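# Insert the loose short pin into the empty block hole

## Task

Take the short pin lying free on the table (the one not already seated in a block) and push it into the blocks' unoccupied hole until it bottoms out. Then release it. It must stay seated without the robot holding it. At the end the robot may not be gripping any other loose item, or the result is zero. The block containing that hole is free-standing and must finish upright, no more than about a finger's width from its starting spot, and turned roughly as it was, or the task fails. Finish by opening the gripper and withdrawing the arm.

## Robot and tools

Robot: two xArm6 arms with parallel grippers, named left_arm and right_arm, mounted on either side of a table. Each arm has six revolute joints plus a gripper. Each gripper has a wrist camera: cam_left_wrist and cam_right_wrist, both 896x504 pixels.

Frames: positions in results use one shared scene frame in metres. The origin is on the tabletop midway between the arms, +z is up, and +x points out across the table. left_arm sits on the +y side with its base near (-0.029, +0.431, 0); right_arm's base is near (-0.024, -0.398, 0). Both bases are slightly yawed. The names left and right do not refer to image sides.

On a gripper, the fingers extend along the gripper's +z axis and close along its y axis. The reported end-effector point lies between the closed finger pads, roughly 2 cm short of the fingertips. Closing pushes the tips about 10 mm further along +z. Printed hand positions can be somewhat off, especially when the arm is stretched far out. In camera images, +x is right and +y is down.

Tool execute_actions, argument "actions": a list holding at most one item.
- An empty list sends nothing and returns the current state with pictures.
- A motion item is {"rows": [...], "steps": n}, where n is 5 to 15 control steps of 1/30 s each; the default is 15. "rows" is a list of 1 to 15 rows, and each row is applied for one step. If there are fewer rows than steps, the last row is repeated.
- A wait item is {"steps": n} with n up to 300. It sends nothing new and returns once n steps have passed since the previous result.
- Optional "pictures": true attaches camera images to a motion or wait result.

Each row is one flat list of 14 numbers covering both arms. It is always sent whole, even when only one arm should move. Order: left_arm waist, shoulder, elbow, forearm roll, wrist pitch, wrist roll, gripper opening; then the same seven for right_arm.

The joint numbers are absolute target angles in radians, in the same convention as the Joint positions line. They are not offsets. To keep an arm still, repeat its current angles.

Stated joint ranges, in that order:
- waist -6.283 to 6.283
- shoulder -2.059 to 2.094
- elbow -3.927 to 0.192
- forearm roll -6.283 to 6.283
- wrist pitch -1.693 to 3.142
- wrist roll -6.283 to 6.283

The true ends can differ by up to 0.010. A target more than 0.010 beyond a stated end, and further out than the current angle, causes the whole call to be refused, and nothing is sent. A target beyond the true end is clipped to it, and the result reports "joint sent to its limit".

The gripper opening is an absolute command from -1 (closed) to +1 (fully open, a pad gap of 0.084 m).

Motion is limited:
- Each joint target moves at most 3.14 rad/s, and accelerating from rest takes 0.16 s. All joints of an arm are timed to arrive together.
- Each step's target is kept within 0.623 rad of the measured angle.
- If the targets would move the gripper more than 70 mm from where it is, they are scaled back.
- A far goal therefore needs several calls.
- Between calls, the arms keep heading for the last row sent until motion settles.
- Each result is taken 5 steps before its action ends, and those steps run afterwards.

Result lines:
- The state line gives, for each arm, the gripper position, quat_wxyz, and linear and angular velocity.
- Joint positions and Joint velocities list each arm's six joints and then the finger-pad gap in metres.
- grip_measured is the measured opening on the command scale. To hold something, command clearly below grip_measured; a larger gap squeezes harder, up to about 24 N per pad. Sending grip_measured back still presses lightly, and wide parts may slip. A fast close can squeeze extra hard.
- "joint command not followed" means a clearance check altered or blocked some joint targets.
- HELD marks steps on which your row was not sent.
- "too close" warns of nearness to an arm, its mounting plate or the rear frame.
- MOTOR HOT appears at 65 °C. At 80 °C an OVER-TEMPERATURE FAULT brakes that arm until it cools. Holding loads generates heat.
- A TORQUE FAULT means contact torque hit a joint's load limit. The arm then backs off that joint, stops for 10 s and drops the rest of the call. Load limits in N m: waist 44, shoulder 44, elbow 26.4, forearm roll 26.4, wrist pitch 17.6, wrist roll 17.6; held weight counts.

Tool zoom_image: {"camera": one of the two camera names, "region": [x0, y0, x1, y1]}. The region is in pixels of that camera's latest full image, with the origin at the top-left, and is at most 504x504. It returns an enlarged view.

Tool read_manual: optional "section", default "licences". It only returns licence text and does not move anything.

Tool finished_scene: {"scene": current scene number}. Replying with no tool call ends everything.

Suggested order:
1. Look to find the loose short pin, the blocks and the empty hole.
2. Open the gripper and approach the pin from above.
3. Close on it and lift.
4. Align the pin over the hole and lower it gently until it stops.
5. Open the gripper and retract.
6. Check that the pin is seated and the block has stayed put.
7. Call finished_scene.

Avoid:
- Shoving the free-standing blocks; the target block must stay within a finger's width and keep its heading.
- Dropping or flinging objects, or knocking anything off the table.
- Hard impacts or forceful pressing.
- Arm-to-arm contact.
- Ending while still gripping any loose object.

Occasional disturbances may tug a held part or nudge loose items.

Each tool is called after ">>>" as name([rows], argument=value, ...), one row to a line, values as JSON.

## Session

>>> execute_actions(actions=[])

Scene clock: 0.00 s of 4690.00 s.
left_arm: end_effector_position=(+0.1005, +0.0996, +0.3102) grip_measured=+1.00 end_effector_quat_wxyz=(-0.325, +0.846, -0.380, +0.186) end_effector_velocity=(-0.000, +0.000, -0.001) end_effector_angular_velocity=(+0.002, -0.000, -0.000) | right_arm: end_effector_position=(+0.3141, +0.0433, +0.2663) grip_measured=+1.00 end_effector_quat_wxyz=(-0.064, -0.559, +0.825, +0.051) end_effector_velocity=(+0.000, +0.000, +0.001) end_effector_angular_velocity=(+0.003, -0.000, -0.001)
Joint positions: left_arm=[-1.564 -0.126 -1.135  0.585  1.767 -0.807  0.084] | right_arm=[ 0.71   0.372 -1.747  0.132  1.474  2.791  0.084]
Joint velocities: left_arm=[-0.     0.     0.002 -0.    -0.    -0.     0.   ] | right_arm=[-0.001 -0.002 -0.     0.002 -0.001 -0.     0.   ]

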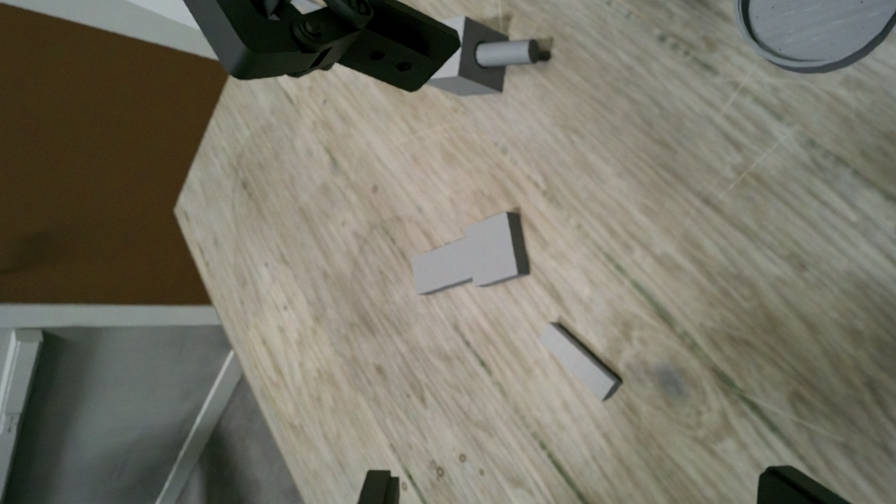

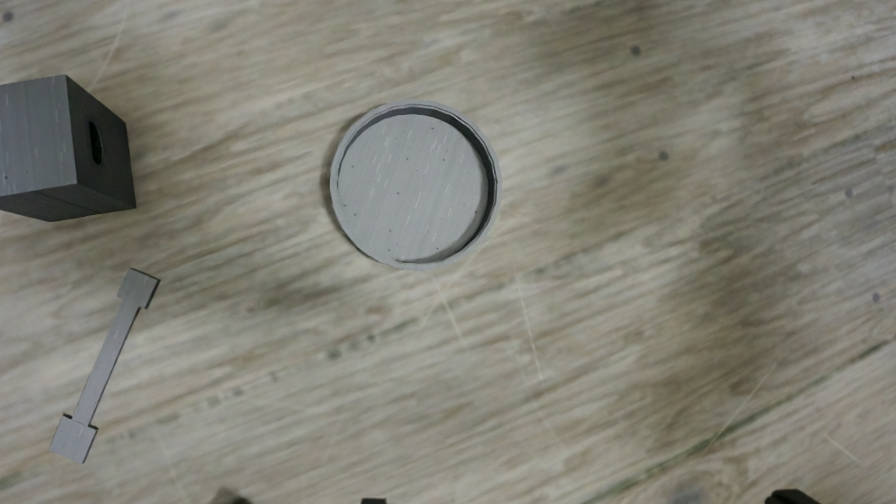

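>>> zoom_image(camera="cam_left_wrist", region=[380, 0, 700, 420])

>>> zoom_image(camera="cam_right_wrist", region=[0, 50, 300, 504])

Region (380, 0, 700, 420) of cam_left_wrist's 896x504 image, scaled by 1.200, with more detail than that image has; it fills the left 384 columns of this view, and the rest is white.

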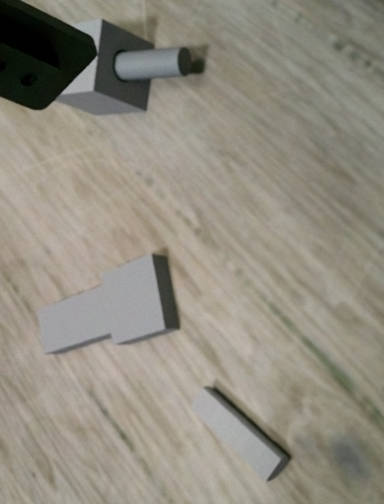

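Region (0, 50, 300, 504) of cam_right_wrist's 896x504 image, scaled by 1.110, with more detail than that image has; it fills the left 333 columns of this view, and the rest is white.

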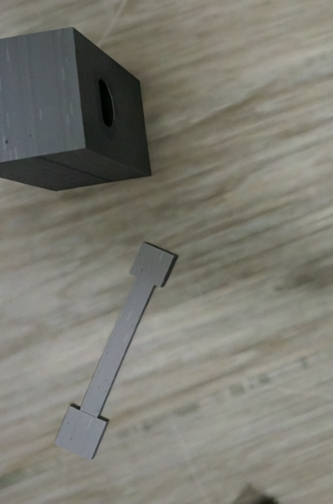

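>>> execute_actions([
  {"rows": [[-0.548, -0.0355, -1.6564, 0, 1.692, -0.6, 1, 0.35, -0.0355, -1.6564, 0, 1.692, 3.64, 1]], "steps": 15},
])

>>> execute_actions([
  {"steps": 30},
], pictures=true)

Scene clock: 2.73 s of 4690.00 s.
left_arm: end_effector_position=(+0.1784, +0.0857, +0.3547) grip_measured=+1.00 end_effector_quat_wxyz=(-0.169, +0.955, -0.242, +0.043) end_effector_velocity=(+0.408, +0.094, +0.143) end_effector_angular_velocity=(-0.819, +0.562, +1.306) | right_arm: end_effector_position=(+0.3597, -0.0582, +0.3442) grip_measured=+1.00 end_effector_quat_wxyz=(-0.036, -0.338, +0.940, +0.024) end_effector_velocity=(+0.109, -0.396, +0.264) end_effector_angular_velocity=(-0.202, -0.237, -2.173)
Joint positions: left_arm=[-1.149 -0.078 -1.422  0.267  1.725 -0.695  0.084] | right_arm=[ 0.541  0.181 -1.705  0.07   1.576  3.14   0.084]
Joint velocities: left_arm=[ 1.528  0.124 -0.665 -0.761 -0.093  0.268 -0.   ] | right_arm=[-0.623 -0.695  0.159 -0.226  0.371  1.592 -0.   ]
Steps of this call (steps 1 to 72: nothing new was sent; steps 73 to 82: the first 10 steps of this action). Readings (joint positions):
73: left_arm=[-1.563 -0.126 -1.136 0.584 1.767 -0.806] | right_arm=[0.709 0.371 -1.747 0.132 1.474 2.792]
74: left_arm=[-1.556 -0.125 -1.142 0.575 1.765 -0.803] | right_arm=[0.706 0.367 -1.744 0.130 1.478 2.802]
76: left_arm=[-1.491 -0.112 -1.195 0.510 1.757 -0.780] | right_arm=[0.674 0.331 -1.730 0.118 1.501 2.866]
80: left_arm=[-1.254 -0.086 -1.370 0.326 1.733 -0.715] | right_arm=[0.582 0.228 -1.716 0.085 1.551 3.038]
82: the state above

Scene clock: 3.73 s of 4690.00 s.
left_arm: end_effector_position=(+0.3422, +0.1765, +0.4200) grip_measured=+1.00 end_effector_quat_wxyz=(-0.000, +1.000, -0.001, -0.000) end_effector_velocity=(+0.001, +0.001, +0.000) end_effector_angular_velocity=(-0.000, -0.000, +0.004) | right_arm: end_effector_position=(+0.3708, -0.1826, +0.4199) grip_measured=+1.00 end_effector_quat_wxyz=(-0.000, -0.001, +1.000, -0.000) end_effector_velocity=(+0.000, +0.000, +0.000) end_effector_angular_velocity=(+0.002, -0.001, -0.002)
Joint positions: left_arm=[-0.548 -0.035 -1.656  0.     1.692 -0.6    0.084] | right_arm=[ 0.35  -0.035 -1.656  0.     1.692  3.64   0.084]
Joint velocities: left_arm=[ 0.003 -0.001  0.    -0.    -0.    -0.001 -0.   ] | right_arm=[-0.001 -0.    -0.     0.002 -0.001  0.002 -0.   ]
Kept back: nothing.
Steps of this call (steps 1 to 5: the last 5 steps of your previous action; steps 6 to 30: the robot went on to your last target). Readings (joint positions):
1: left_arm=[-1.099 -0.074 -1.443 0.244 1.723 -0.686] | right_arm=[0.520 0.158 -1.700 0.063 1.588 3.194]
2: left_arm=[-1.049 -0.070 -1.462 0.222 1.720 -0.678] | right_arm=[0.499 0.134 -1.695 0.055 1.601 3.248]
4: left_arm=[-0.953 -0.063 -1.498 0.180 1.715 -0.663] | right_arm=[0.457 0.086 -1.684 0.040 1.626 3.358]
8: left_arm=[-0.765 -0.050 -1.570 0.097 1.704 -0.634] | right_arm=[0.375 -0.007 -1.664 0.010 1.676 3.569]
30: the state above
All arms were judged still, so your last target was given up. Only a new action makes them travel on or press farther. Fingers that are still opening or closing keep moving.

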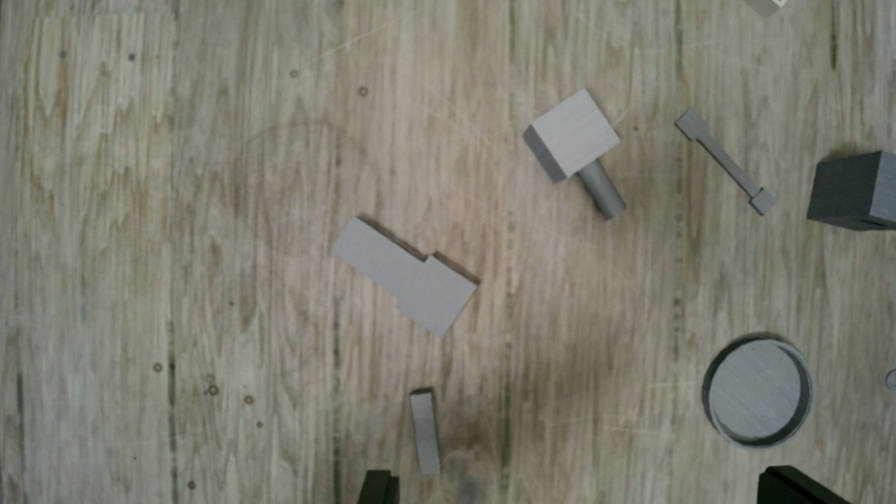

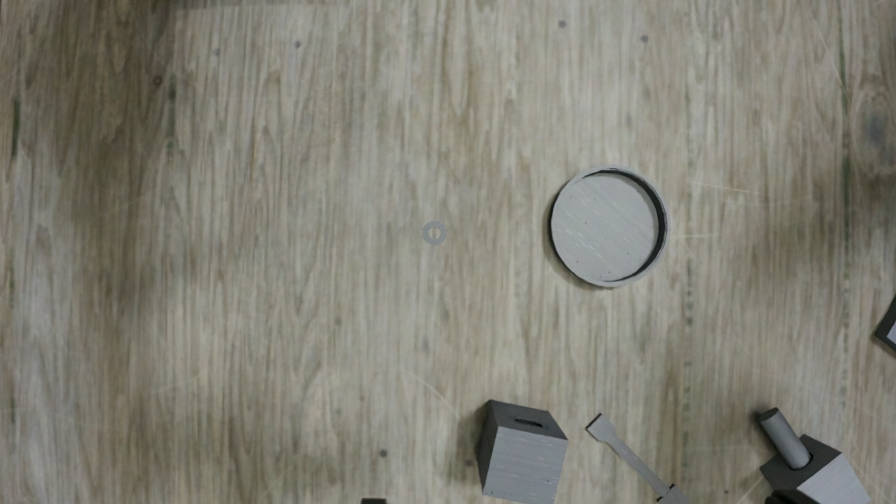

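>>> zoom_image(camera="cam_left_wrist", region=[360, 370, 500, 500])

>>> zoom_image(camera="cam_right_wrist", region=[450, 380, 610, 504])

>>> zoom_image(camera="cam_left_wrist", region=[500, 0, 896, 260])

Region (360, 370, 500, 500) of cam_left_wrist's 896x504 image, scaled by 3.600, with more detail than that image has; it fills the top 468 rows of this view, and the rest is white.

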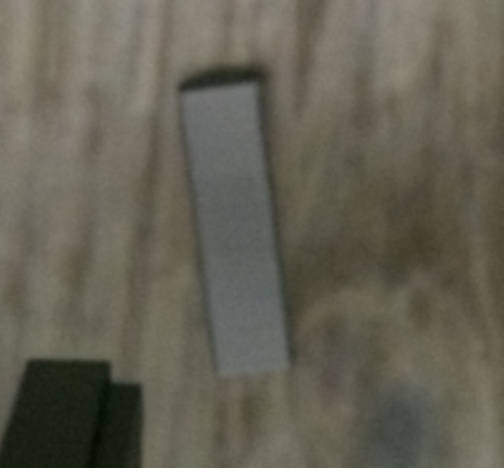

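Region (450, 380, 610, 504) of cam_right_wrist's 896x504 image, scaled by 3.150, with more detail than that image has; it fills the top 391 rows of this view, and the rest is white.

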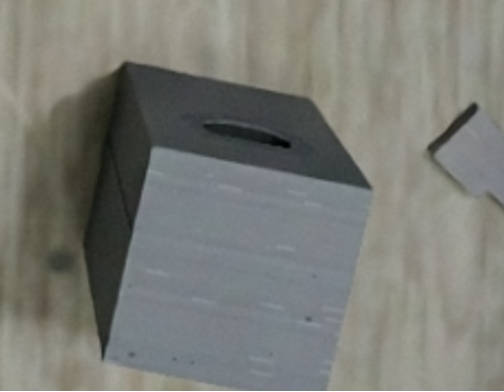

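Region (500, 0, 896, 260) of cam_left_wrist's 896x504 image, scaled by 1.273, with more detail than that image has; it fills the top 331 rows of this view, and the rest is white.

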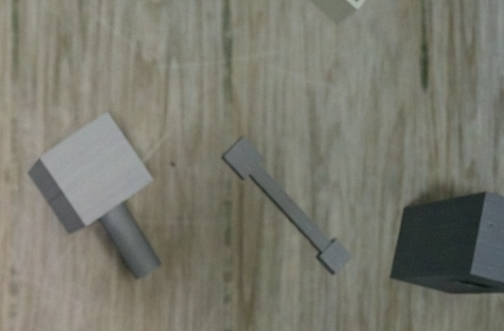

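>>> execute_actions([
  {"rows": [[-0.548, -0.0355, -1.6564, 0, 1.25, -0.3, 1, 0.336, -0.094, -0.164, 0, -0.742, 3.14, 1]], "steps": 15},
])

>>> execute_actions([
  {"steps": 40},
], pictures=true)

Scene clock: 6.13 s of 4690.00 s.
left_arm: end_effector_position=(+0.4207, +0.1230, +0.4737) grip_measured=+1.00 end_effector_quat_wxyz=(+0.092, +0.969, -0.137, +0.186) end_effector_velocity=(+0.094, -0.063, +0.117) end_effector_angular_velocity=(-0.215, -0.596, -0.359) | right_arm: end_effector_position=(+0.3898, -0.1762, +0.2989) grip_measured=+1.00 end_effector_quat_wxyz=(+0.014, -0.126, +0.992, +0.006) end_effector_velocity=(-0.008, -0.014, -0.492) end_effector_angular_velocity=(+0.018, -0.078, +0.664)
Joint positions: left_arm=[-0.548 -0.036 -1.659  0.     1.277 -0.319  0.084] | right_arm=[ 0.343 -0.065 -1.265 -0.     1.299  3.382  0.084]
Joint velocities: left_arm=[ 0.002 -0.018 -0.015 -0.    -0.58   0.394  0.   ] | right_arm=[-0.019 -0.081  1.509  0.    -1.505 -0.683  0.   ]
Steps of this call (steps 1 to 62: nothing new was sent; steps 63 to 72: the first 10 steps of this action). Readings (joint positions):
63: left_arm=[-0.548 -0.036 -1.656 -0.000 1.691 -0.599] | right_arm=[0.350 -0.036 -1.656 -0.000 1.691 3.639]
64: left_arm=[-0.548 -0.036 -1.656 0.000 1.681 -0.592] | right_arm=[0.350 -0.037 -1.648 -0.000 1.681 3.631]
66: left_arm=[-0.548 -0.035 -1.655 0.000 1.612 -0.545] | right_arm=[0.348 -0.047 -1.585 -0.000 1.611 3.576]
70: left_arm=[-0.548 -0.035 -1.657 -0.000 1.350 -0.368] | right_arm=[0.344 -0.059 -1.366 -0.000 1.400 3.433]
72: the state above

Scene clock: 7.47 s of 4690.00 s.
left_arm: end_effector_position=(+0.4251, +0.1200, +0.4767) grip_measured=+1.00 end_effector_quat_wxyz=(+0.095, +0.965, -0.146, +0.197) end_effector_velocity=(-0.000, -0.000, +0.000) end_effector_angular_velocity=(-0.000, -0.001, -0.001) | right_arm: end_effector_position=(+0.3664, -0.1922, +0.1718) grip_measured=+1.00 end_effector_quat_wxyz=(+0.465, -0.212, +0.852, +0.115) end_effector_velocity=(-0.000, +0.001, +0.001) end_effector_angular_velocity=(+0.001, -0.003, +0.003)
Joint positions: left_arm=[-0.548 -0.035 -1.656  0.     1.25  -0.3    0.084] | right_arm=[ 0.336 -0.094 -0.164 -0.    -0.741  3.14   0.084]
Joint velocities: left_arm=[-0.    -0.    -0.    -0.     0.     0.001  0.   ] | right_arm=[ 0.    -0.     0.001 -0.003 -0.004 -0.    -0.   ]
Kept back: nothing.
Steps of this call (steps 1 to 5: the last 5 steps of your previous action; steps 6 to 40: the robot went on to your last target). Readings (joint positions):
1: left_arm=[-0.548 -0.037 -1.659 -0.000 1.263 -0.310] | right_arm=[0.342 -0.067 -1.214 -0.000 1.249 3.360]
2: left_arm=[-0.548 -0.037 -1.658 -0.000 1.257 -0.305] | right_arm=[0.342 -0.070 -1.164 -0.000 1.198 3.340]
4: left_arm=[-0.548 -0.036 -1.657 0.000 1.252 -0.302] | right_arm=[0.341 -0.073 -1.063 0.000 1.099 3.306]
8: left_arm=[-0.548 -0.035 -1.656 0.000 1.251 -0.300] | right_arm=[0.339 -0.079 -0.866 0.000 0.902 3.255]
40: the state above

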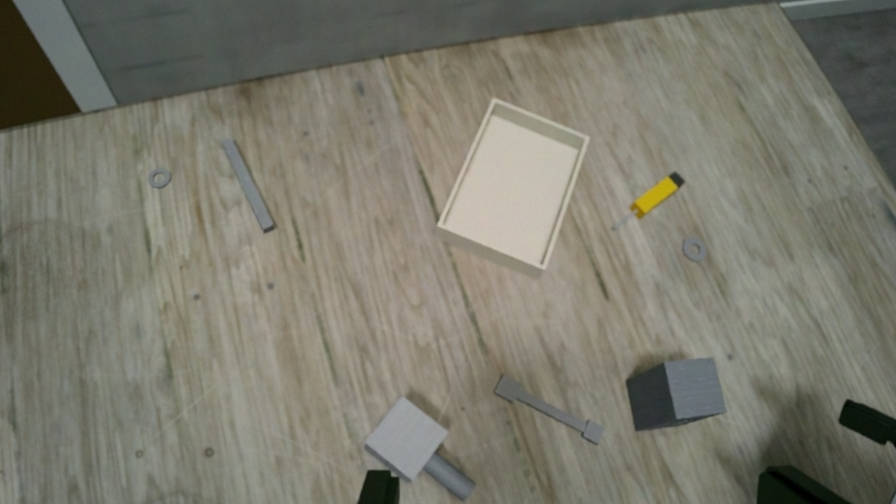

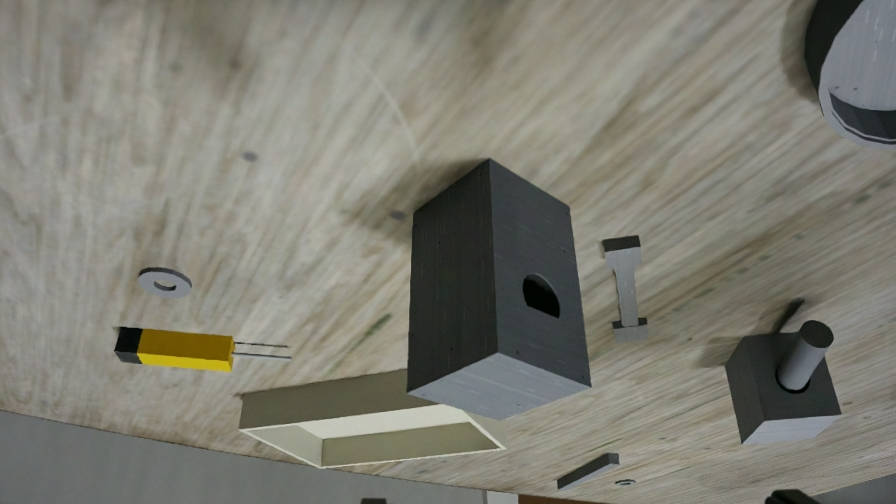

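>>> zoom_image(camera="cam_right_wrist", region=[390, 140, 610, 430])

Region (390, 140, 610, 430) of cam_right_wrist's 896x504 image, scaled by 1.738, with more detail than that image has; it fills the left 382 columns of this view, and the rest is white.

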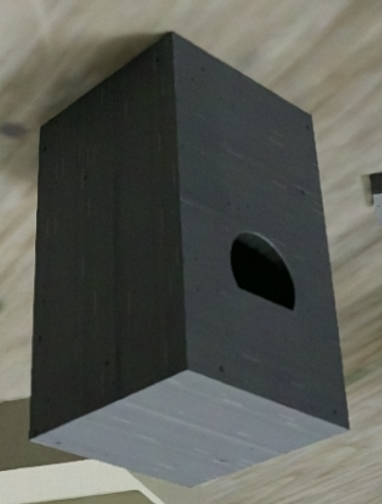

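>>> execute_actions([
  {"rows": [[0.4, -0.0355, -1.6564, 0, 1.692, -0.3, 1, 0.7, 0.0, -1.66, 0, 1.66, 1.065, 1]], "steps": 15},
])

>>> execute_actions([
  {"steps": 25},
])

>>> execute_actions([
  {"rows": [[0.4, -0.0355, -1.6564, 0, 1.692, -0.3, 1, 1.031, 0.8604, -2.0932, 0, 1.2328, 1.065, 1]], "steps": 15},
])

>>> execute_actions([
  {"steps": 30},
], pictures=true)

Scene clock: 12.03 s of 4690.00 s.
left_arm: end_effector_position=(+0.4594, +0.2679, +0.4490) grip_measured=+1.00 end_effector_quat_wxyz=(+0.041, +0.991, -0.011, +0.128) end_effector_velocity=(+0.068, +0.556, -0.071) end_effector_angular_velocity=(+0.161, +0.476, +1.065) | right_arm: end_effector_position=(+0.4006, -0.0717, +0.2210) grip_measured=+1.00 end_effector_quat_wxyz=(+0.454, -0.428, +0.779, +0.070) end_effector_velocity=(+0.107, +0.421, +0.280) end_effector_angular_velocity=(-0.956, -0.597, +1.298)
Joint positions: left_arm=[-0.27  -0.035 -1.656  0.     1.421 -0.3    0.084] | right_arm=[ 0.506 -0.05  -0.51  -0.    -0.394  2.793  0.084]
Joint velocities: left_arm=[ 1.066  0.     0.     0.001  0.502  0.001 -0.   ] | right_arm=[ 0.501  0.126 -1.388 -0.003  1.373 -1.373 -0.   ]
Steps of this call (steps 1 to 30: the robot went on to your last target; steps 31 to 90: nothing new was sent; then 1.23 s passed at rest; steps 91 to 100: the first 10 steps of this action). Readings (joint positions):
91: left_arm=[-0.547 -0.035 -1.656 -0.000 1.251 -0.300] | right_arm=[0.336 -0.094 -0.165 0.000 -0.741 3.139]
92: left_arm=[-0.540 -0.036 -1.657 -0.000 1.258 -0.300] | right_arm=[0.341 -0.092 -0.172 0.000 -0.731 3.129]
94: left_arm=[-0.483 -0.036 -1.657 -0.001 1.300 -0.300] | right_arm=[0.378 -0.082 -0.233 0.001 -0.664 3.063]
98: left_arm=[-0.340 -0.035 -1.656 -0.000 1.385 -0.300] | right_arm=[0.470 -0.059 -0.419 -0.000 -0.485 2.884]
100: the state above

Scene clock: 12.87 s of 4690.00 s.
left_arm: end_effector_position=(+0.3948, +0.5830, +0.4203) grip_measured=+1.00 end_effector_quat_wxyz=(+0.000, +0.948, +0.317, +0.000) end_effector_velocity=(-0.001, +0.002, -0.002) end_effector_angular_velocity=(-0.001, +0.006, +0.003) | right_arm: end_effector_position=(+0.3440, +0.0167, +0.4420) grip_measured=+1.00 end_effector_quat_wxyz=(-0.164, +0.964, -0.186, +0.097) end_effector_velocity=(-0.325, -0.344, -0.321) end_effector_angular_velocity=(-2.031, +1.164, +1.212)
Joint positions: left_arm=[ 0.398 -0.036 -1.657 -0.     1.692 -0.3    0.084] | right_arm=[ 0.695 -0.004 -1.62  -0.     1.241  1.226  0.084]
Joint velocities: left_arm=[ 0.004  0.003  0.001  0.001  0.002  0.001 -0.   ] | right_arm=[ 0.027  0.045 -0.215  0.     2.462 -1.278 -0.   ]
Kept back: nothing.
Steps of this call (steps 1 to 5: the last 5 steps of your previous action; steps 6 to 25: the robot went on to your last target). Readings (joint positions):
1: left_arm=[-0.234 -0.035 -1.656 0.000 1.437 -0.300] | right_arm=[0.522 -0.045 -0.556 -0.000 -0.348 2.746]
2: left_arm=[-0.199 -0.035 -1.656 0.000 1.452 -0.300] | right_arm=[0.537 -0.042 -0.603 -0.000 -0.301 2.700]
4: left_arm=[-0.127 -0.035 -1.656 0.000 1.481 -0.300] | right_arm=[0.563 -0.035 -0.698 -0.000 -0.207 2.605]
8: left_arm=[0.018 -0.035 -1.656 0.000 1.539 -0.300] | right_arm=[0.604 -0.024 -0.891 -0.000 -0.015 2.413]
25: the state above

Scene clock: 13.20 s of 4690.00 s.
left_arm: end_effector_position=(+0.3944, +0.5840, +0.4201) grip_measured=+1.00 end_effector_quat_wxyz=(+0.000, +0.948, +0.318, -0.000) end_effector_velocity=(-0.000, +0.001, -0.000) end_effector_angular_velocity=(+0.000, +0.000, +0.003) | right_arm: end_effector_position=(+0.3012, +0.0844, +0.3525) grip_measured=+1.00 end_effector_quat_wxyz=(-0.056, +0.995, -0.076, +0.032) end_effector_velocity=(-0.050, +0.369, -0.383) end_effector_angular_velocity=(-0.218, +0.127, +0.553)
Joint positions: left_arm=[ 0.4   -0.036 -1.656 -0.     1.692 -0.3    0.084] | right_arm=[ 0.828  0.278 -1.815  0.     1.408  1.131  0.084]
Joint velocities: left_arm=[ 0.002  0.     0.     0.    -0.    -0.001  0.   ] | right_arm=[ 0.424  1.153 -0.555  0.001 -0.347 -0.13  -0.   ]
Steps of this call (steps 1 to 10: the first 10 steps of this action). Readings (joint positions):
1: left_arm=[0.398 -0.036 -1.657 -0.000 1.692 -0.300] | right_arm=[0.696 -0.002 -1.626 -0.000 1.320 1.192]
2: left_arm=[0.398 -0.036 -1.657 -0.000 1.692 -0.300] | right_arm=[0.699 0.004 -1.636 -0.000 1.390 1.171]
4: left_arm=[0.399 -0.036 -1.656 -0.000 1.692 -0.300] | right_arm=[0.723 0.048 -1.681 -0.001 1.474 1.157]
8: left_arm=[0.399 -0.036 -1.656 -0.000 1.692 -0.300] | right_arm=[0.797 0.200 -1.775 0.000 1.432 1.140]
10: the state above

Scene clock: 14.20 s of 4690.00 s.
left_arm: end_effector_position=(+0.3943, +0.5842, +0.4200) grip_measured=+1.00 end_effector_quat_wxyz=(+0.000, +0.948, +0.318, -0.000) end_effector_velocity=(+0.000, -0.000, -0.001) end_effector_angular_velocity=(-0.000, +0.001, +0.000) | right_arm: end_effector_position=(+0.2328, +0.2262, +0.1203) grip_measured=+1.00 end_effector_quat_wxyz=(-0.000, +0.998, +0.058, +0.000) end_effector_velocity=(-0.001, +0.001, -0.002) end_effector_angular_velocity=(-0.000, -0.001, +0.003)
Joint positions: left_arm=[ 0.4   -0.036 -1.656 -0.     1.692 -0.3    0.084] | right_arm=[ 1.031  0.86  -2.093 -0.     1.233  1.065  0.084]
Joint velocities: left_arm=[-0.     0.001 -0.     0.     0.    -0.     0.   ] | right_arm=[ 0.002  0.005 -0.003 -0.001 -0.002 -0.     0.   ]
Kept back: nothing.
Steps of this call (steps 1 to 5: the last 5 steps of your previous action; steps 6 to 30: the robot went on to your last target). Readings (joint positions):
1: left_arm=[0.400 -0.036 -1.656 -0.000 1.692 -0.300] | right_arm=[0.841 0.316 -1.833 0.000 1.396 1.127]
2: left_arm=[0.400 -0.036 -1.656 -0.000 1.692 -0.300] | right_arm=[0.854 0.355 -1.851 0.000 1.385 1.123]
4: left_arm=[0.400 -0.036 -1.656 -0.000 1.692 -0.300] | right_arm=[0.880 0.430 -1.885 0.000 1.362 1.114]
8: left_arm=[0.400 -0.036 -1.656 -0.000 1.692 -0.300] | right_arm=[0.932 0.578 -1.956 0.000 1.318 1.097]
30: the state above

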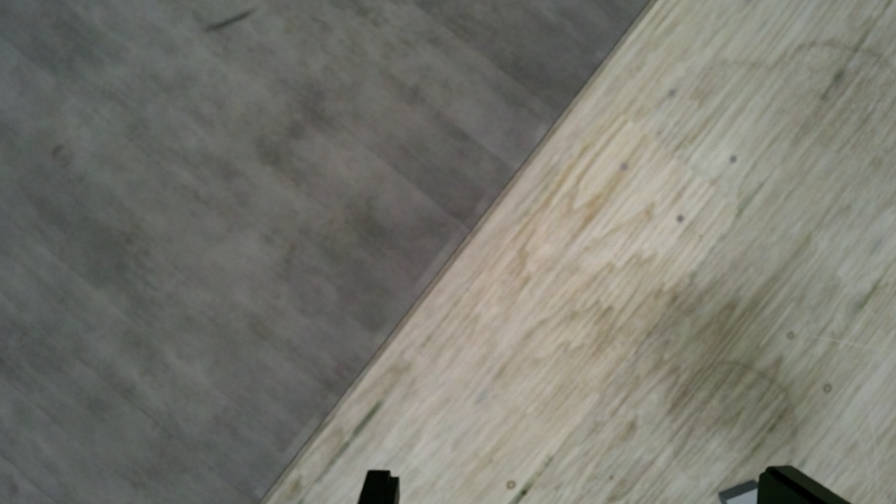

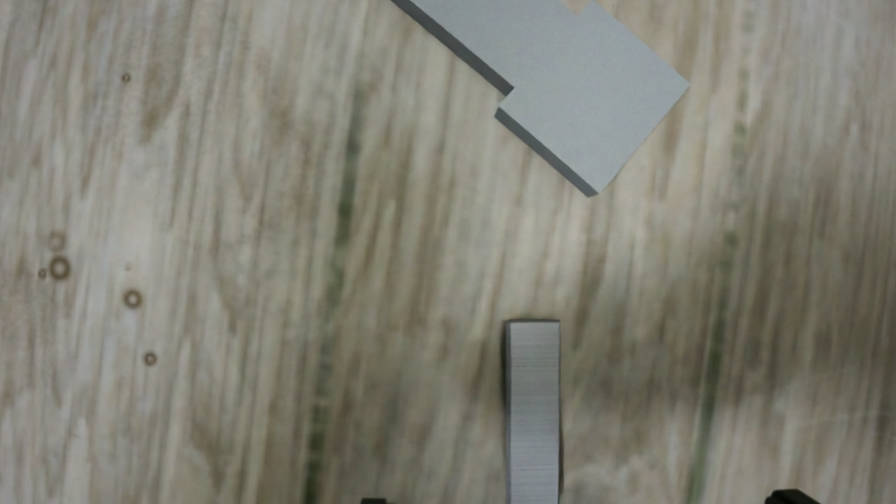

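>>> execute_actions([
  {"rows": [[0.4, -0.0355, -1.6564, 0, 1.692, -0.3, 1, 1.0363, 0.8815, -1.9554, 0, 1.0739, 1.0705, 0.0]], "steps": 15},
])

>>> execute_actions([
  {"steps": 20},
], pictures=true)

Scene clock: 15.03 s of 4690.00 s.
left_arm: end_effector_position=(+0.3943, +0.5842, +0.4200) grip_measured=+1.00 end_effector_quat_wxyz=(+0.000, +0.948, +0.318, -0.000) end_effector_velocity=(+0.000, +0.000, +0.001) end_effector_angular_velocity=(+0.001, -0.002, -0.001) | right_arm: end_effector_position=(+0.2249, +0.2173, +0.0543) grip_measured=-0.01 end_effector_quat_wxyz=(+0.006, +0.998, +0.058, -0.003) end_effector_velocity=(+0.032, +0.068, +0.116) end_effector_angular_velocity=(+0.249, -0.104, -0.004)
Joint positions: left_arm=[ 0.4   -0.035 -1.656  0.     1.692 -0.3    0.084] | right_arm=[ 1.036  0.887 -1.951  0.     1.077  1.07   0.044]
Joint velocities: left_arm=[ 0.    -0.    -0.002 -0.    -0.     0.002  0.   ] | right_arm=[-0.005 -0.099 -0.11  -0.003 -0.06   0.     0.   ]
Steps of this call (steps 1 to 15: the robot went on to your last target; steps 16 to 25: the first 10 steps of this action). Readings (joint positions):
16: left_arm=[0.400 -0.035 -1.656 -0.000 1.692 -0.300] | right_arm=[1.031 0.860 -2.093 -0.000 1.232 1.065]
17: left_arm=[0.400 -0.036 -1.656 -0.000 1.692 -0.300] | right_arm=[1.031 0.860 -2.086 -0.000 1.221 1.065]
19: left_arm=[0.400 -0.035 -1.656 -0.000 1.692 -0.300] | right_arm=[1.033 0.863 -2.038 -0.000 1.157 1.068]
23: left_arm=[0.400 -0.036 -1.656 0.000 1.692 -0.300] | right_arm=[1.037 0.890 -1.949 0.000 1.083 1.070]
25: the state above

Scene clock: 15.70 s of 4690.00 s.
left_arm: end_effector_position=(+0.3943, +0.5842, +0.4200) grip_measured=+1.00 end_effector_quat_wxyz=(+0.000, +0.948, +0.318, -0.000) end_effector_velocity=(+0.000, +0.000, -0.000) end_effector_angular_velocity=(+0.000, -0.000, -0.001) | right_arm: end_effector_position=(+0.2264, +0.2204, +0.0601) grip_measured=-0.01 end_effector_quat_wxyz=(-0.000, +0.998, +0.058, +0.000) end_effector_velocity=(-0.000, -0.000, +0.000) end_effector_angular_velocity=(-0.000, +0.001, -0.001)
Joint positions: left_arm=[ 0.4   -0.035 -1.656  0.     1.692 -0.3    0.084] | right_arm=[ 1.036  0.881 -1.955 -0.     1.074  1.07   0.044]
Joint velocities: left_arm=[ 0.     0.    -0.    -0.    -0.001  0.001 -0.   ] | right_arm=[ 0.    -0.001  0.001  0.001  0.     0.001  0.   ]
Kept back: nothing.
Steps of this call (steps 1 to 5: the last 5 steps of your previous action; steps 6 to 15: the robot went on to your last target; steps 16 to 20: nothing new was sent). Readings (joint positions):
1: left_arm=[0.400 -0.035 -1.656 -0.000 1.692 -0.300] | right_arm=[1.036 0.884 -1.955 0.000 1.075 1.070]
2: left_arm=[0.400 -0.035 -1.656 -0.000 1.692 -0.300] | right_arm=[1.036 0.881 -1.958 -0.000 1.074 1.070]
4: left_arm=[0.400 -0.036 -1.656 0.000 1.692 -0.300] | right_arm=[1.036 0.878 -1.960 -0.000 1.073 1.070]
8: left_arm=[0.400 -0.035 -1.656 0.000 1.692 -0.300] | right_arm=[1.036 0.881 -1.956 -0.000 1.074 1.070]
20: the state above
All arms were judged still, so your last target was given up. Only a new action makes them travel on or press farther. Fingers that are still opening or closing keep moving.

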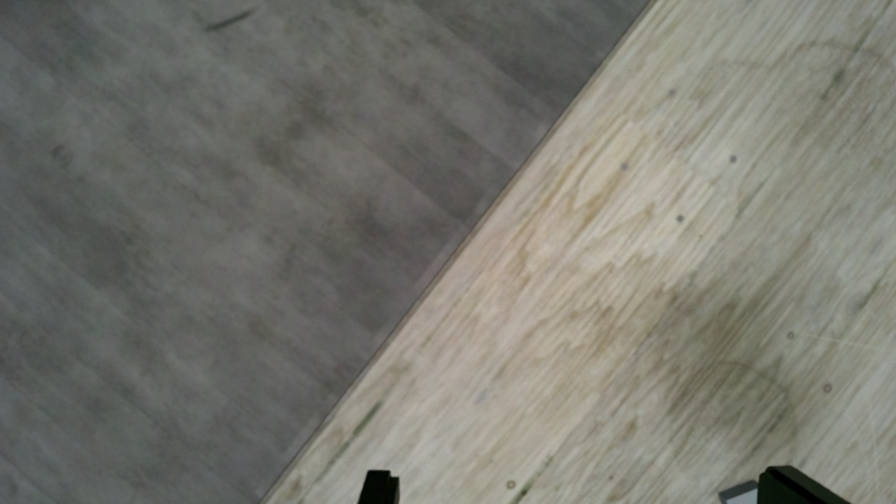

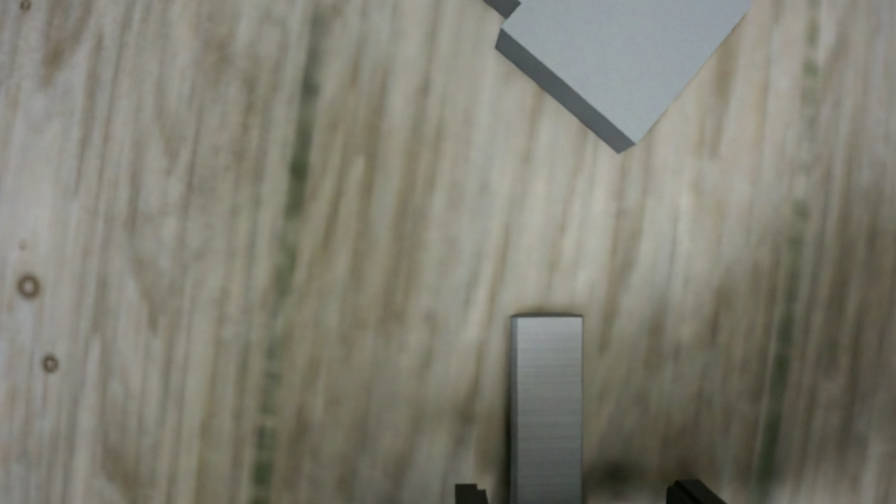

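>>> execute_actions([
  {"rows": [[0.4,-0.0355,-1.6564,0,1.692,-0.3,1, 1.0364,0.8840,-1.9553,0,1.0713,1.0706,-0.25],[0.4,-0.0355,-1.6564,0,1.692,-0.3,1, 1.0365,0.8875,-1.9552,0,1.0677,1.0707,-0.25],[0.4,-0.0355,-1.6564,0,1.692,-0.3,1, 1.0366,0.8924,-1.9550,0,1.0626,1.0708,-0.25],[0.4,-0.0355,-1.6564,0,1.692,-0.3,1, 1.0367,0.8984,-1.9549,0,1.0565,1.0709,-0.25],[0.4,-0.0355,-1.6564,0,1.692,-0.3,1, 1.0368,0.9044,-1.9547,0,1.0503,1.0710,-0.25],[0.4,-0.0355,-1.6564,0,1.692,-0.3,1, 1.0369,0.9103,-1.9545,0,1.0441,1.0711,-0.25],[0.4,-0.0355,-1.6564,0,1.692,-0.3,1, 1.0371,0.9163,-1.9543,0,1.0380,1.0713,-0.25],[0.4,-0.0355,-1.6564,0,1.692,-0.3,1, 1.0372,0.9213,-1.9541,0,1.0329,1.0714,-0.25],[0.4,-0.0355,-1.6564,0,1.692,-0.3,1, 1.0373,0.9252,-1.9540,0,1.0288,1.0715,-0.25],[0.4,-0.0355,-1.6564,0,1.692,-0.3,1, 1.0373,0.9282,-1.9539,0,1.0257,1.0715,-0.25],[0.4,-0.0355,-1.6564,0,1.692,-0.3,1, 1.0374,0.9302,-1.9538,0,1.0236,1.0716,-0.25],[0.4,-0.0355,-1.6564,0,1.692,-0.3,1, 1.0374,0.9312,-1.9538,0,1.0226,1.0716,-0.25]], "steps": 15},
])

>>> execute_actions([
  {"steps": 20},
], pictures=true)

Scene clock: 16.90 s of 4690.00 s.
left_arm: end_effector_position=(+0.3943, +0.5842, +0.4200) grip_measured=+1.00 end_effector_quat_wxyz=(+0.000, +0.948, +0.318, -0.000) end_effector_velocity=(-0.000, +0.001, +0.000) end_effector_angular_velocity=(+0.000, -0.000, +0.000) | right_arm: end_effector_position=(+0.2260, +0.2210, +0.0359) grip_measured=-0.27 end_effector_quat_wxyz=(+0.001, +0.998, +0.058, -0.001) end_effector_velocity=(-0.005, -0.005, -0.096) end_effector_angular_velocity=(-0.028, +0.012, +0.003)
Joint positions: left_arm=[ 0.4   -0.035 -1.656  0.     1.692 -0.3    0.084] | right_arm=[ 1.037  0.921 -1.953  0.     1.035  1.071  0.032]
Joint velocities: left_arm=[ 0.001 -0.001  0.001 -0.    -0.     0.001 -0.   ] | right_arm=[ 0.004  0.148  0.016  0.    -0.134  0.001 -0.   ]
Steps of this call (steps 1 to 26: nothing new was sent; steps 27 to 36: the first 10 steps of this action). Readings (joint positions):
27: left_arm=[0.400 -0.036 -1.656 0.000 1.692 -0.300] | right_arm=[1.036 0.882 -1.955 -0.000 1.074 1.071]
28: left_arm=[0.400 -0.035 -1.656 -0.000 1.692 -0.300] | right_arm=[1.036 0.882 -1.956 -0.000 1.072 1.071]
30: left_arm=[0.400 -0.035 -1.656 0.000 1.692 -0.300] | right_arm=[1.036 0.887 -1.956 -0.000 1.067 1.071]
34: left_arm=[0.400 -0.035 -1.656 0.000 1.692 -0.300] | right_arm=[1.037 0.909 -1.954 0.000 1.045 1.071]
36: the state above

Scene clock: 17.57 s of 4690.00 s.
left_arm: end_effector_position=(+0.3943, +0.5842, +0.4200) grip_measured=+1.00 end_effector_quat_wxyz=(+0.000, +0.948, +0.318, -0.000) end_effector_velocity=(-0.000, -0.000, -0.000) end_effector_angular_velocity=(-0.000, +0.001, -0.000) | right_arm: end_effector_position=(+0.2262, +0.2219, +0.0301) grip_measured=-0.27 end_effector_quat_wxyz=(-0.000, +0.998, +0.058, +0.000) end_effector_velocity=(+0.000, -0.000, -0.000) end_effector_angular_velocity=(-0.000, +0.000, -0.002)
Joint positions: left_arm=[ 0.4   -0.036 -1.656  0.     1.692 -0.3    0.084] | right_arm=[ 1.037  0.931 -1.954 -0.     1.023  1.072  0.032]
Joint velocities: left_arm=[-0.    -0.     0.001  0.     0.    -0.    -0.   ] | right_arm=[-0.     0.001 -0.     0.    -0.     0.002  0.   ]
Kept back: nothing.
Steps of this call (steps 1 to 5: the last 5 steps of your previous action; steps 6 to 20: the robot went on to your last target). Readings (joint positions):
1: left_arm=[0.400 -0.036 -1.656 0.000 1.692 -0.300] | right_arm=[1.037 0.925 -1.953 0.000 1.031 1.071]
2: left_arm=[0.400 -0.036 -1.656 -0.000 1.692 -0.300] | right_arm=[1.037 0.928 -1.952 0.000 1.028 1.072]
4: left_arm=[0.400 -0.035 -1.656 -0.000 1.692 -0.300] | right_arm=[1.037 0.931 -1.953 0.000 1.024 1.072]
8: left_arm=[0.400 -0.036 -1.656 0.000 1.692 -0.300] | right_arm=[1.037 0.931 -1.954 -0.000 1.023 1.072]
20: the state above

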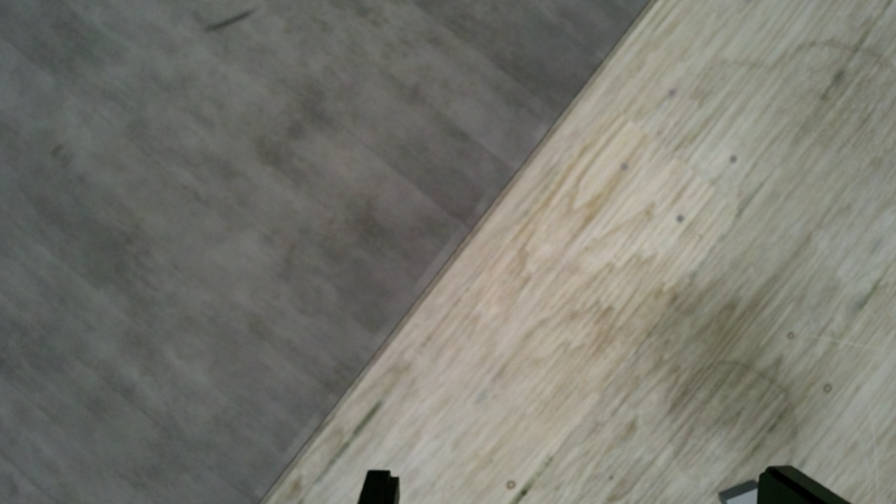

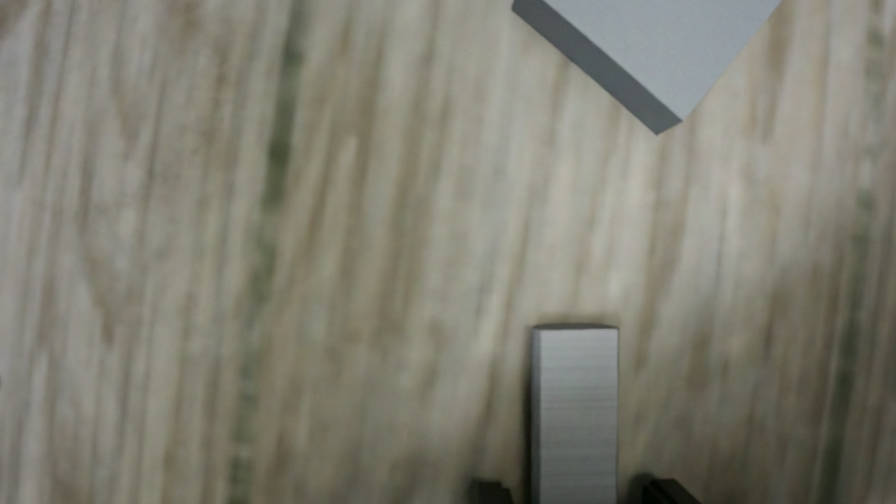

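>>> zoom_image(camera="cam_right_wrist", region=[450, 300, 710, 504])

Region (450, 300, 710, 504) of cam_right_wrist's 896x504 image, scaled by 1.938, with more detail than that image has; it fills the top 395 rows of this view, and the rest is white.

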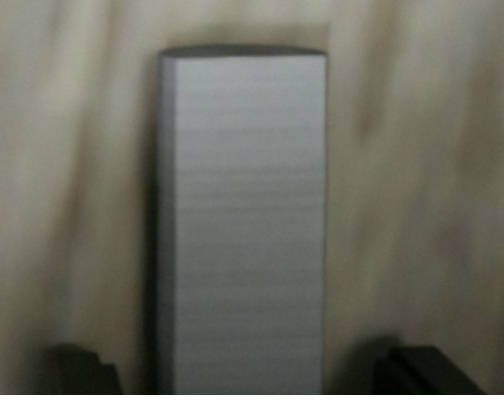

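>>> execute_actions([
  {"rows": [[0.4,-0.0355,-1.6564,0,1.692,-0.3,1, 1.0374,0.9325,-1.9537,0,1.0212,1.0716,-0.25],[0.4,-0.0355,-1.6564,0,1.692,-0.3,1, 1.0374,0.9345,-1.9535,0,1.0190,1.0716,-0.25],[0.4,-0.0355,-1.6564,0,1.692,-0.3,1, 1.0374,0.9365,-1.9533,0,1.0168,1.0716,-0.25],[0.4,-0.0355,-1.6564,0,1.692,-0.3,1, 1.0374,0.9385,-1.9531,0,1.0146,1.0716,-0.25],[0.4,-0.0355,-1.6564,0,1.692,-0.3,1, 1.0374,0.9400,-1.9529,0,1.0129,1.0716,-0.25],[0.4,-0.0355,-1.6564,0,1.692,-0.3,1, 1.0374,0.9408,-1.9528,0,1.0120,1.0716,-0.25]], "steps": 15},
])

>>> execute_actions([
  {"steps": 15},
], pictures=true)

>>> zoom_image(camera="cam_right_wrist", region=[450, 300, 710, 504])

Scene clock: 18.63 s of 4690.00 s.
left_arm: end_effector_position=(+0.3943, +0.5842, +0.4200) grip_measured=+1.00 end_effector_quat_wxyz=(+0.000, +0.948, +0.318, -0.000) end_effector_velocity=(+0.000, +0.000, -0.001) end_effector_angular_velocity=(-0.000, +0.001, +0.001) | right_arm: end_effector_position=(+0.2262, +0.2219, +0.0242) grip_measured=-0.27 end_effector_quat_wxyz=(-0.000, +0.998, +0.058, +0.000) end_effector_velocity=(+0.000, +0.003, +0.003) end_effector_angular_velocity=(+0.009, -0.003, -0.001)
Joint positions: left_arm=[ 0.4   -0.036 -1.656  0.     1.692 -0.3    0.084] | right_arm=[ 1.037  0.941 -1.953  0.     1.012  1.072  0.032]
Joint velocities: left_arm=[-0.     0.001 -0.     0.     0.    -0.001  0.   ] | right_arm=[ 0.001 -0.002 -0.002  0.001 -0.005  0.001  0.   ]
Steps of this call (steps 1 to 15: the robot went on to your last target; steps 16 to 22: nothing new was sent; steps 23 to 32: the first 10 steps of this action). Readings (joint positions):
23: left_arm=[0.400 -0.036 -1.656 -0.000 1.692 -0.300] | right_arm=[1.037 0.931 -1.954 -0.000 1.022 1.072]
24: left_arm=[0.400 -0.035 -1.656 0.000 1.692 -0.300] | right_arm=[1.037 0.932 -1.954 -0.000 1.022 1.072]
26: left_arm=[0.400 -0.035 -1.656 0.000 1.692 -0.300] | right_arm=[1.037 0.934 -1.954 -0.000 1.019 1.072]
30: left_arm=[0.400 -0.036 -1.656 -0.000 1.692 -0.300] | right_arm=[1.037 0.941 -1.952 0.000 1.013 1.072]
32: the state above

Scene clock: 19.13 s of 4690.00 s.
left_arm: end_effector_position=(+0.3943, +0.5842, +0.4200) grip_measured=+1.00 end_effector_quat_wxyz=(+0.000, +0.948, +0.318, -0.000) end_effector_velocity=(+0.000, -0.000, -0.001) end_effector_angular_velocity=(-0.001, +0.003, -0.002) | right_arm: end_effector_position=(+0.2262, +0.2219, +0.0240) grip_measured=-0.27 end_effector_quat_wxyz=(+0.000, +0.998, +0.058, -0.000) end_effector_velocity=(+0.001, +0.000, +0.000) end_effector_angular_velocity=(+0.001, -0.000, -0.000)
Joint positions: left_arm=[ 0.4   -0.035 -1.656 -0.     1.692 -0.3    0.084] | right_arm=[ 1.037  0.941 -1.953 -0.     1.012  1.072  0.032]
Joint velocities: left_arm=[-0.001  0.002  0.001 -0.     0.     0.001 -0.   ] | right_arm=[-0.001 -0.     0.     0.    -0.001 -0.    -0.   ]
Kept back: nothing.
Steps of this call (steps 1 to 5: the last 5 steps of your previous action; steps 6 to 15: the robot went on to your last target). Readings (joint positions):
1: left_arm=[0.400 -0.036 -1.656 0.000 1.692 -0.300] | right_arm=[1.037 0.941 -1.953 -0.000 1.012 1.072]
2: left_arm=[0.400 -0.035 -1.656 -0.000 1.692 -0.300] | right_arm=[1.037 0.941 -1.953 -0.000 1.012 1.072]
4: left_arm=[0.400 -0.035 -1.656 -0.000 1.692 -0.300] | right_arm=[1.037 0.941 -1.953 -0.000 1.012 1.072]
8: left_arm=[0.400 -0.036 -1.656 -0.000 1.692 -0.300] | right_arm=[1.037 0.941 -1.953 -0.000 1.012 1.072]
15: the state above
All arms were judged still, so your last target was given up. Only a new action makes them travel on or press farther. Fingers that are still opening or closing keep moving.

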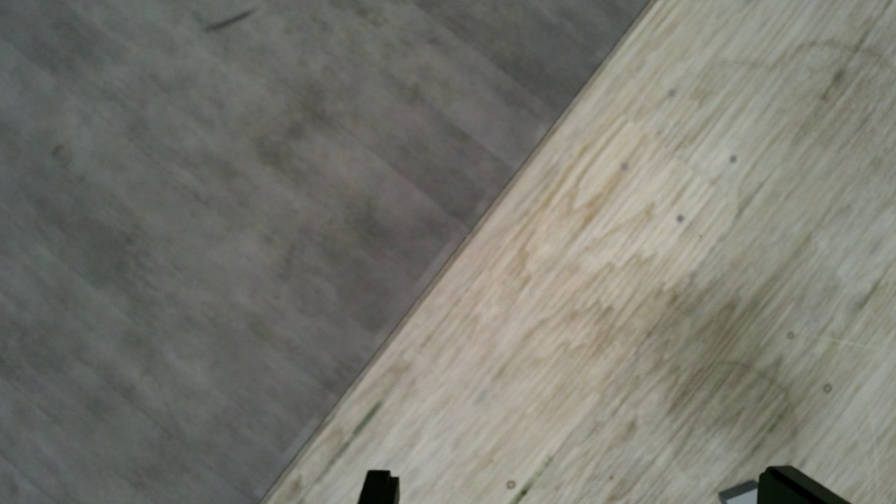

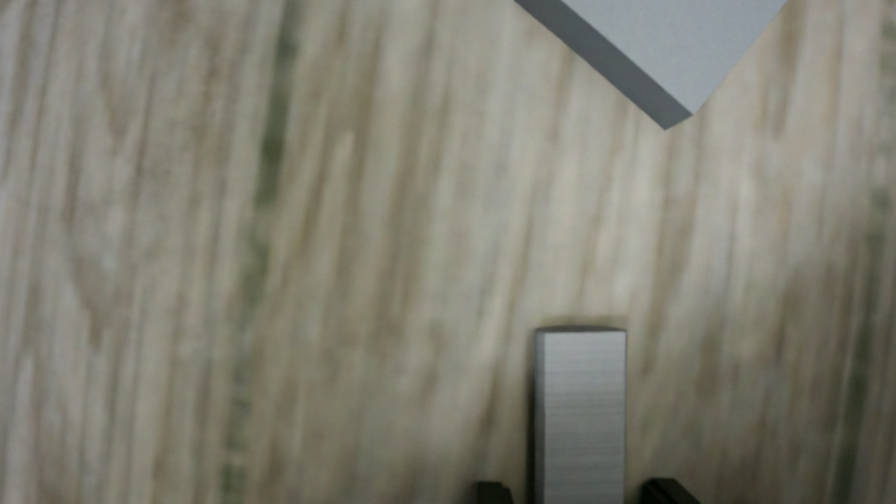

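Region (450, 300, 710, 504) of cam_right_wrist's 896x504 image, scaled by 1.938, with more detail than that image has; it fills the top 395 rows of this view, and the rest is white.

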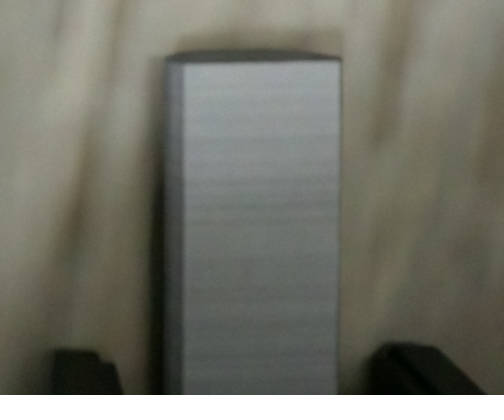

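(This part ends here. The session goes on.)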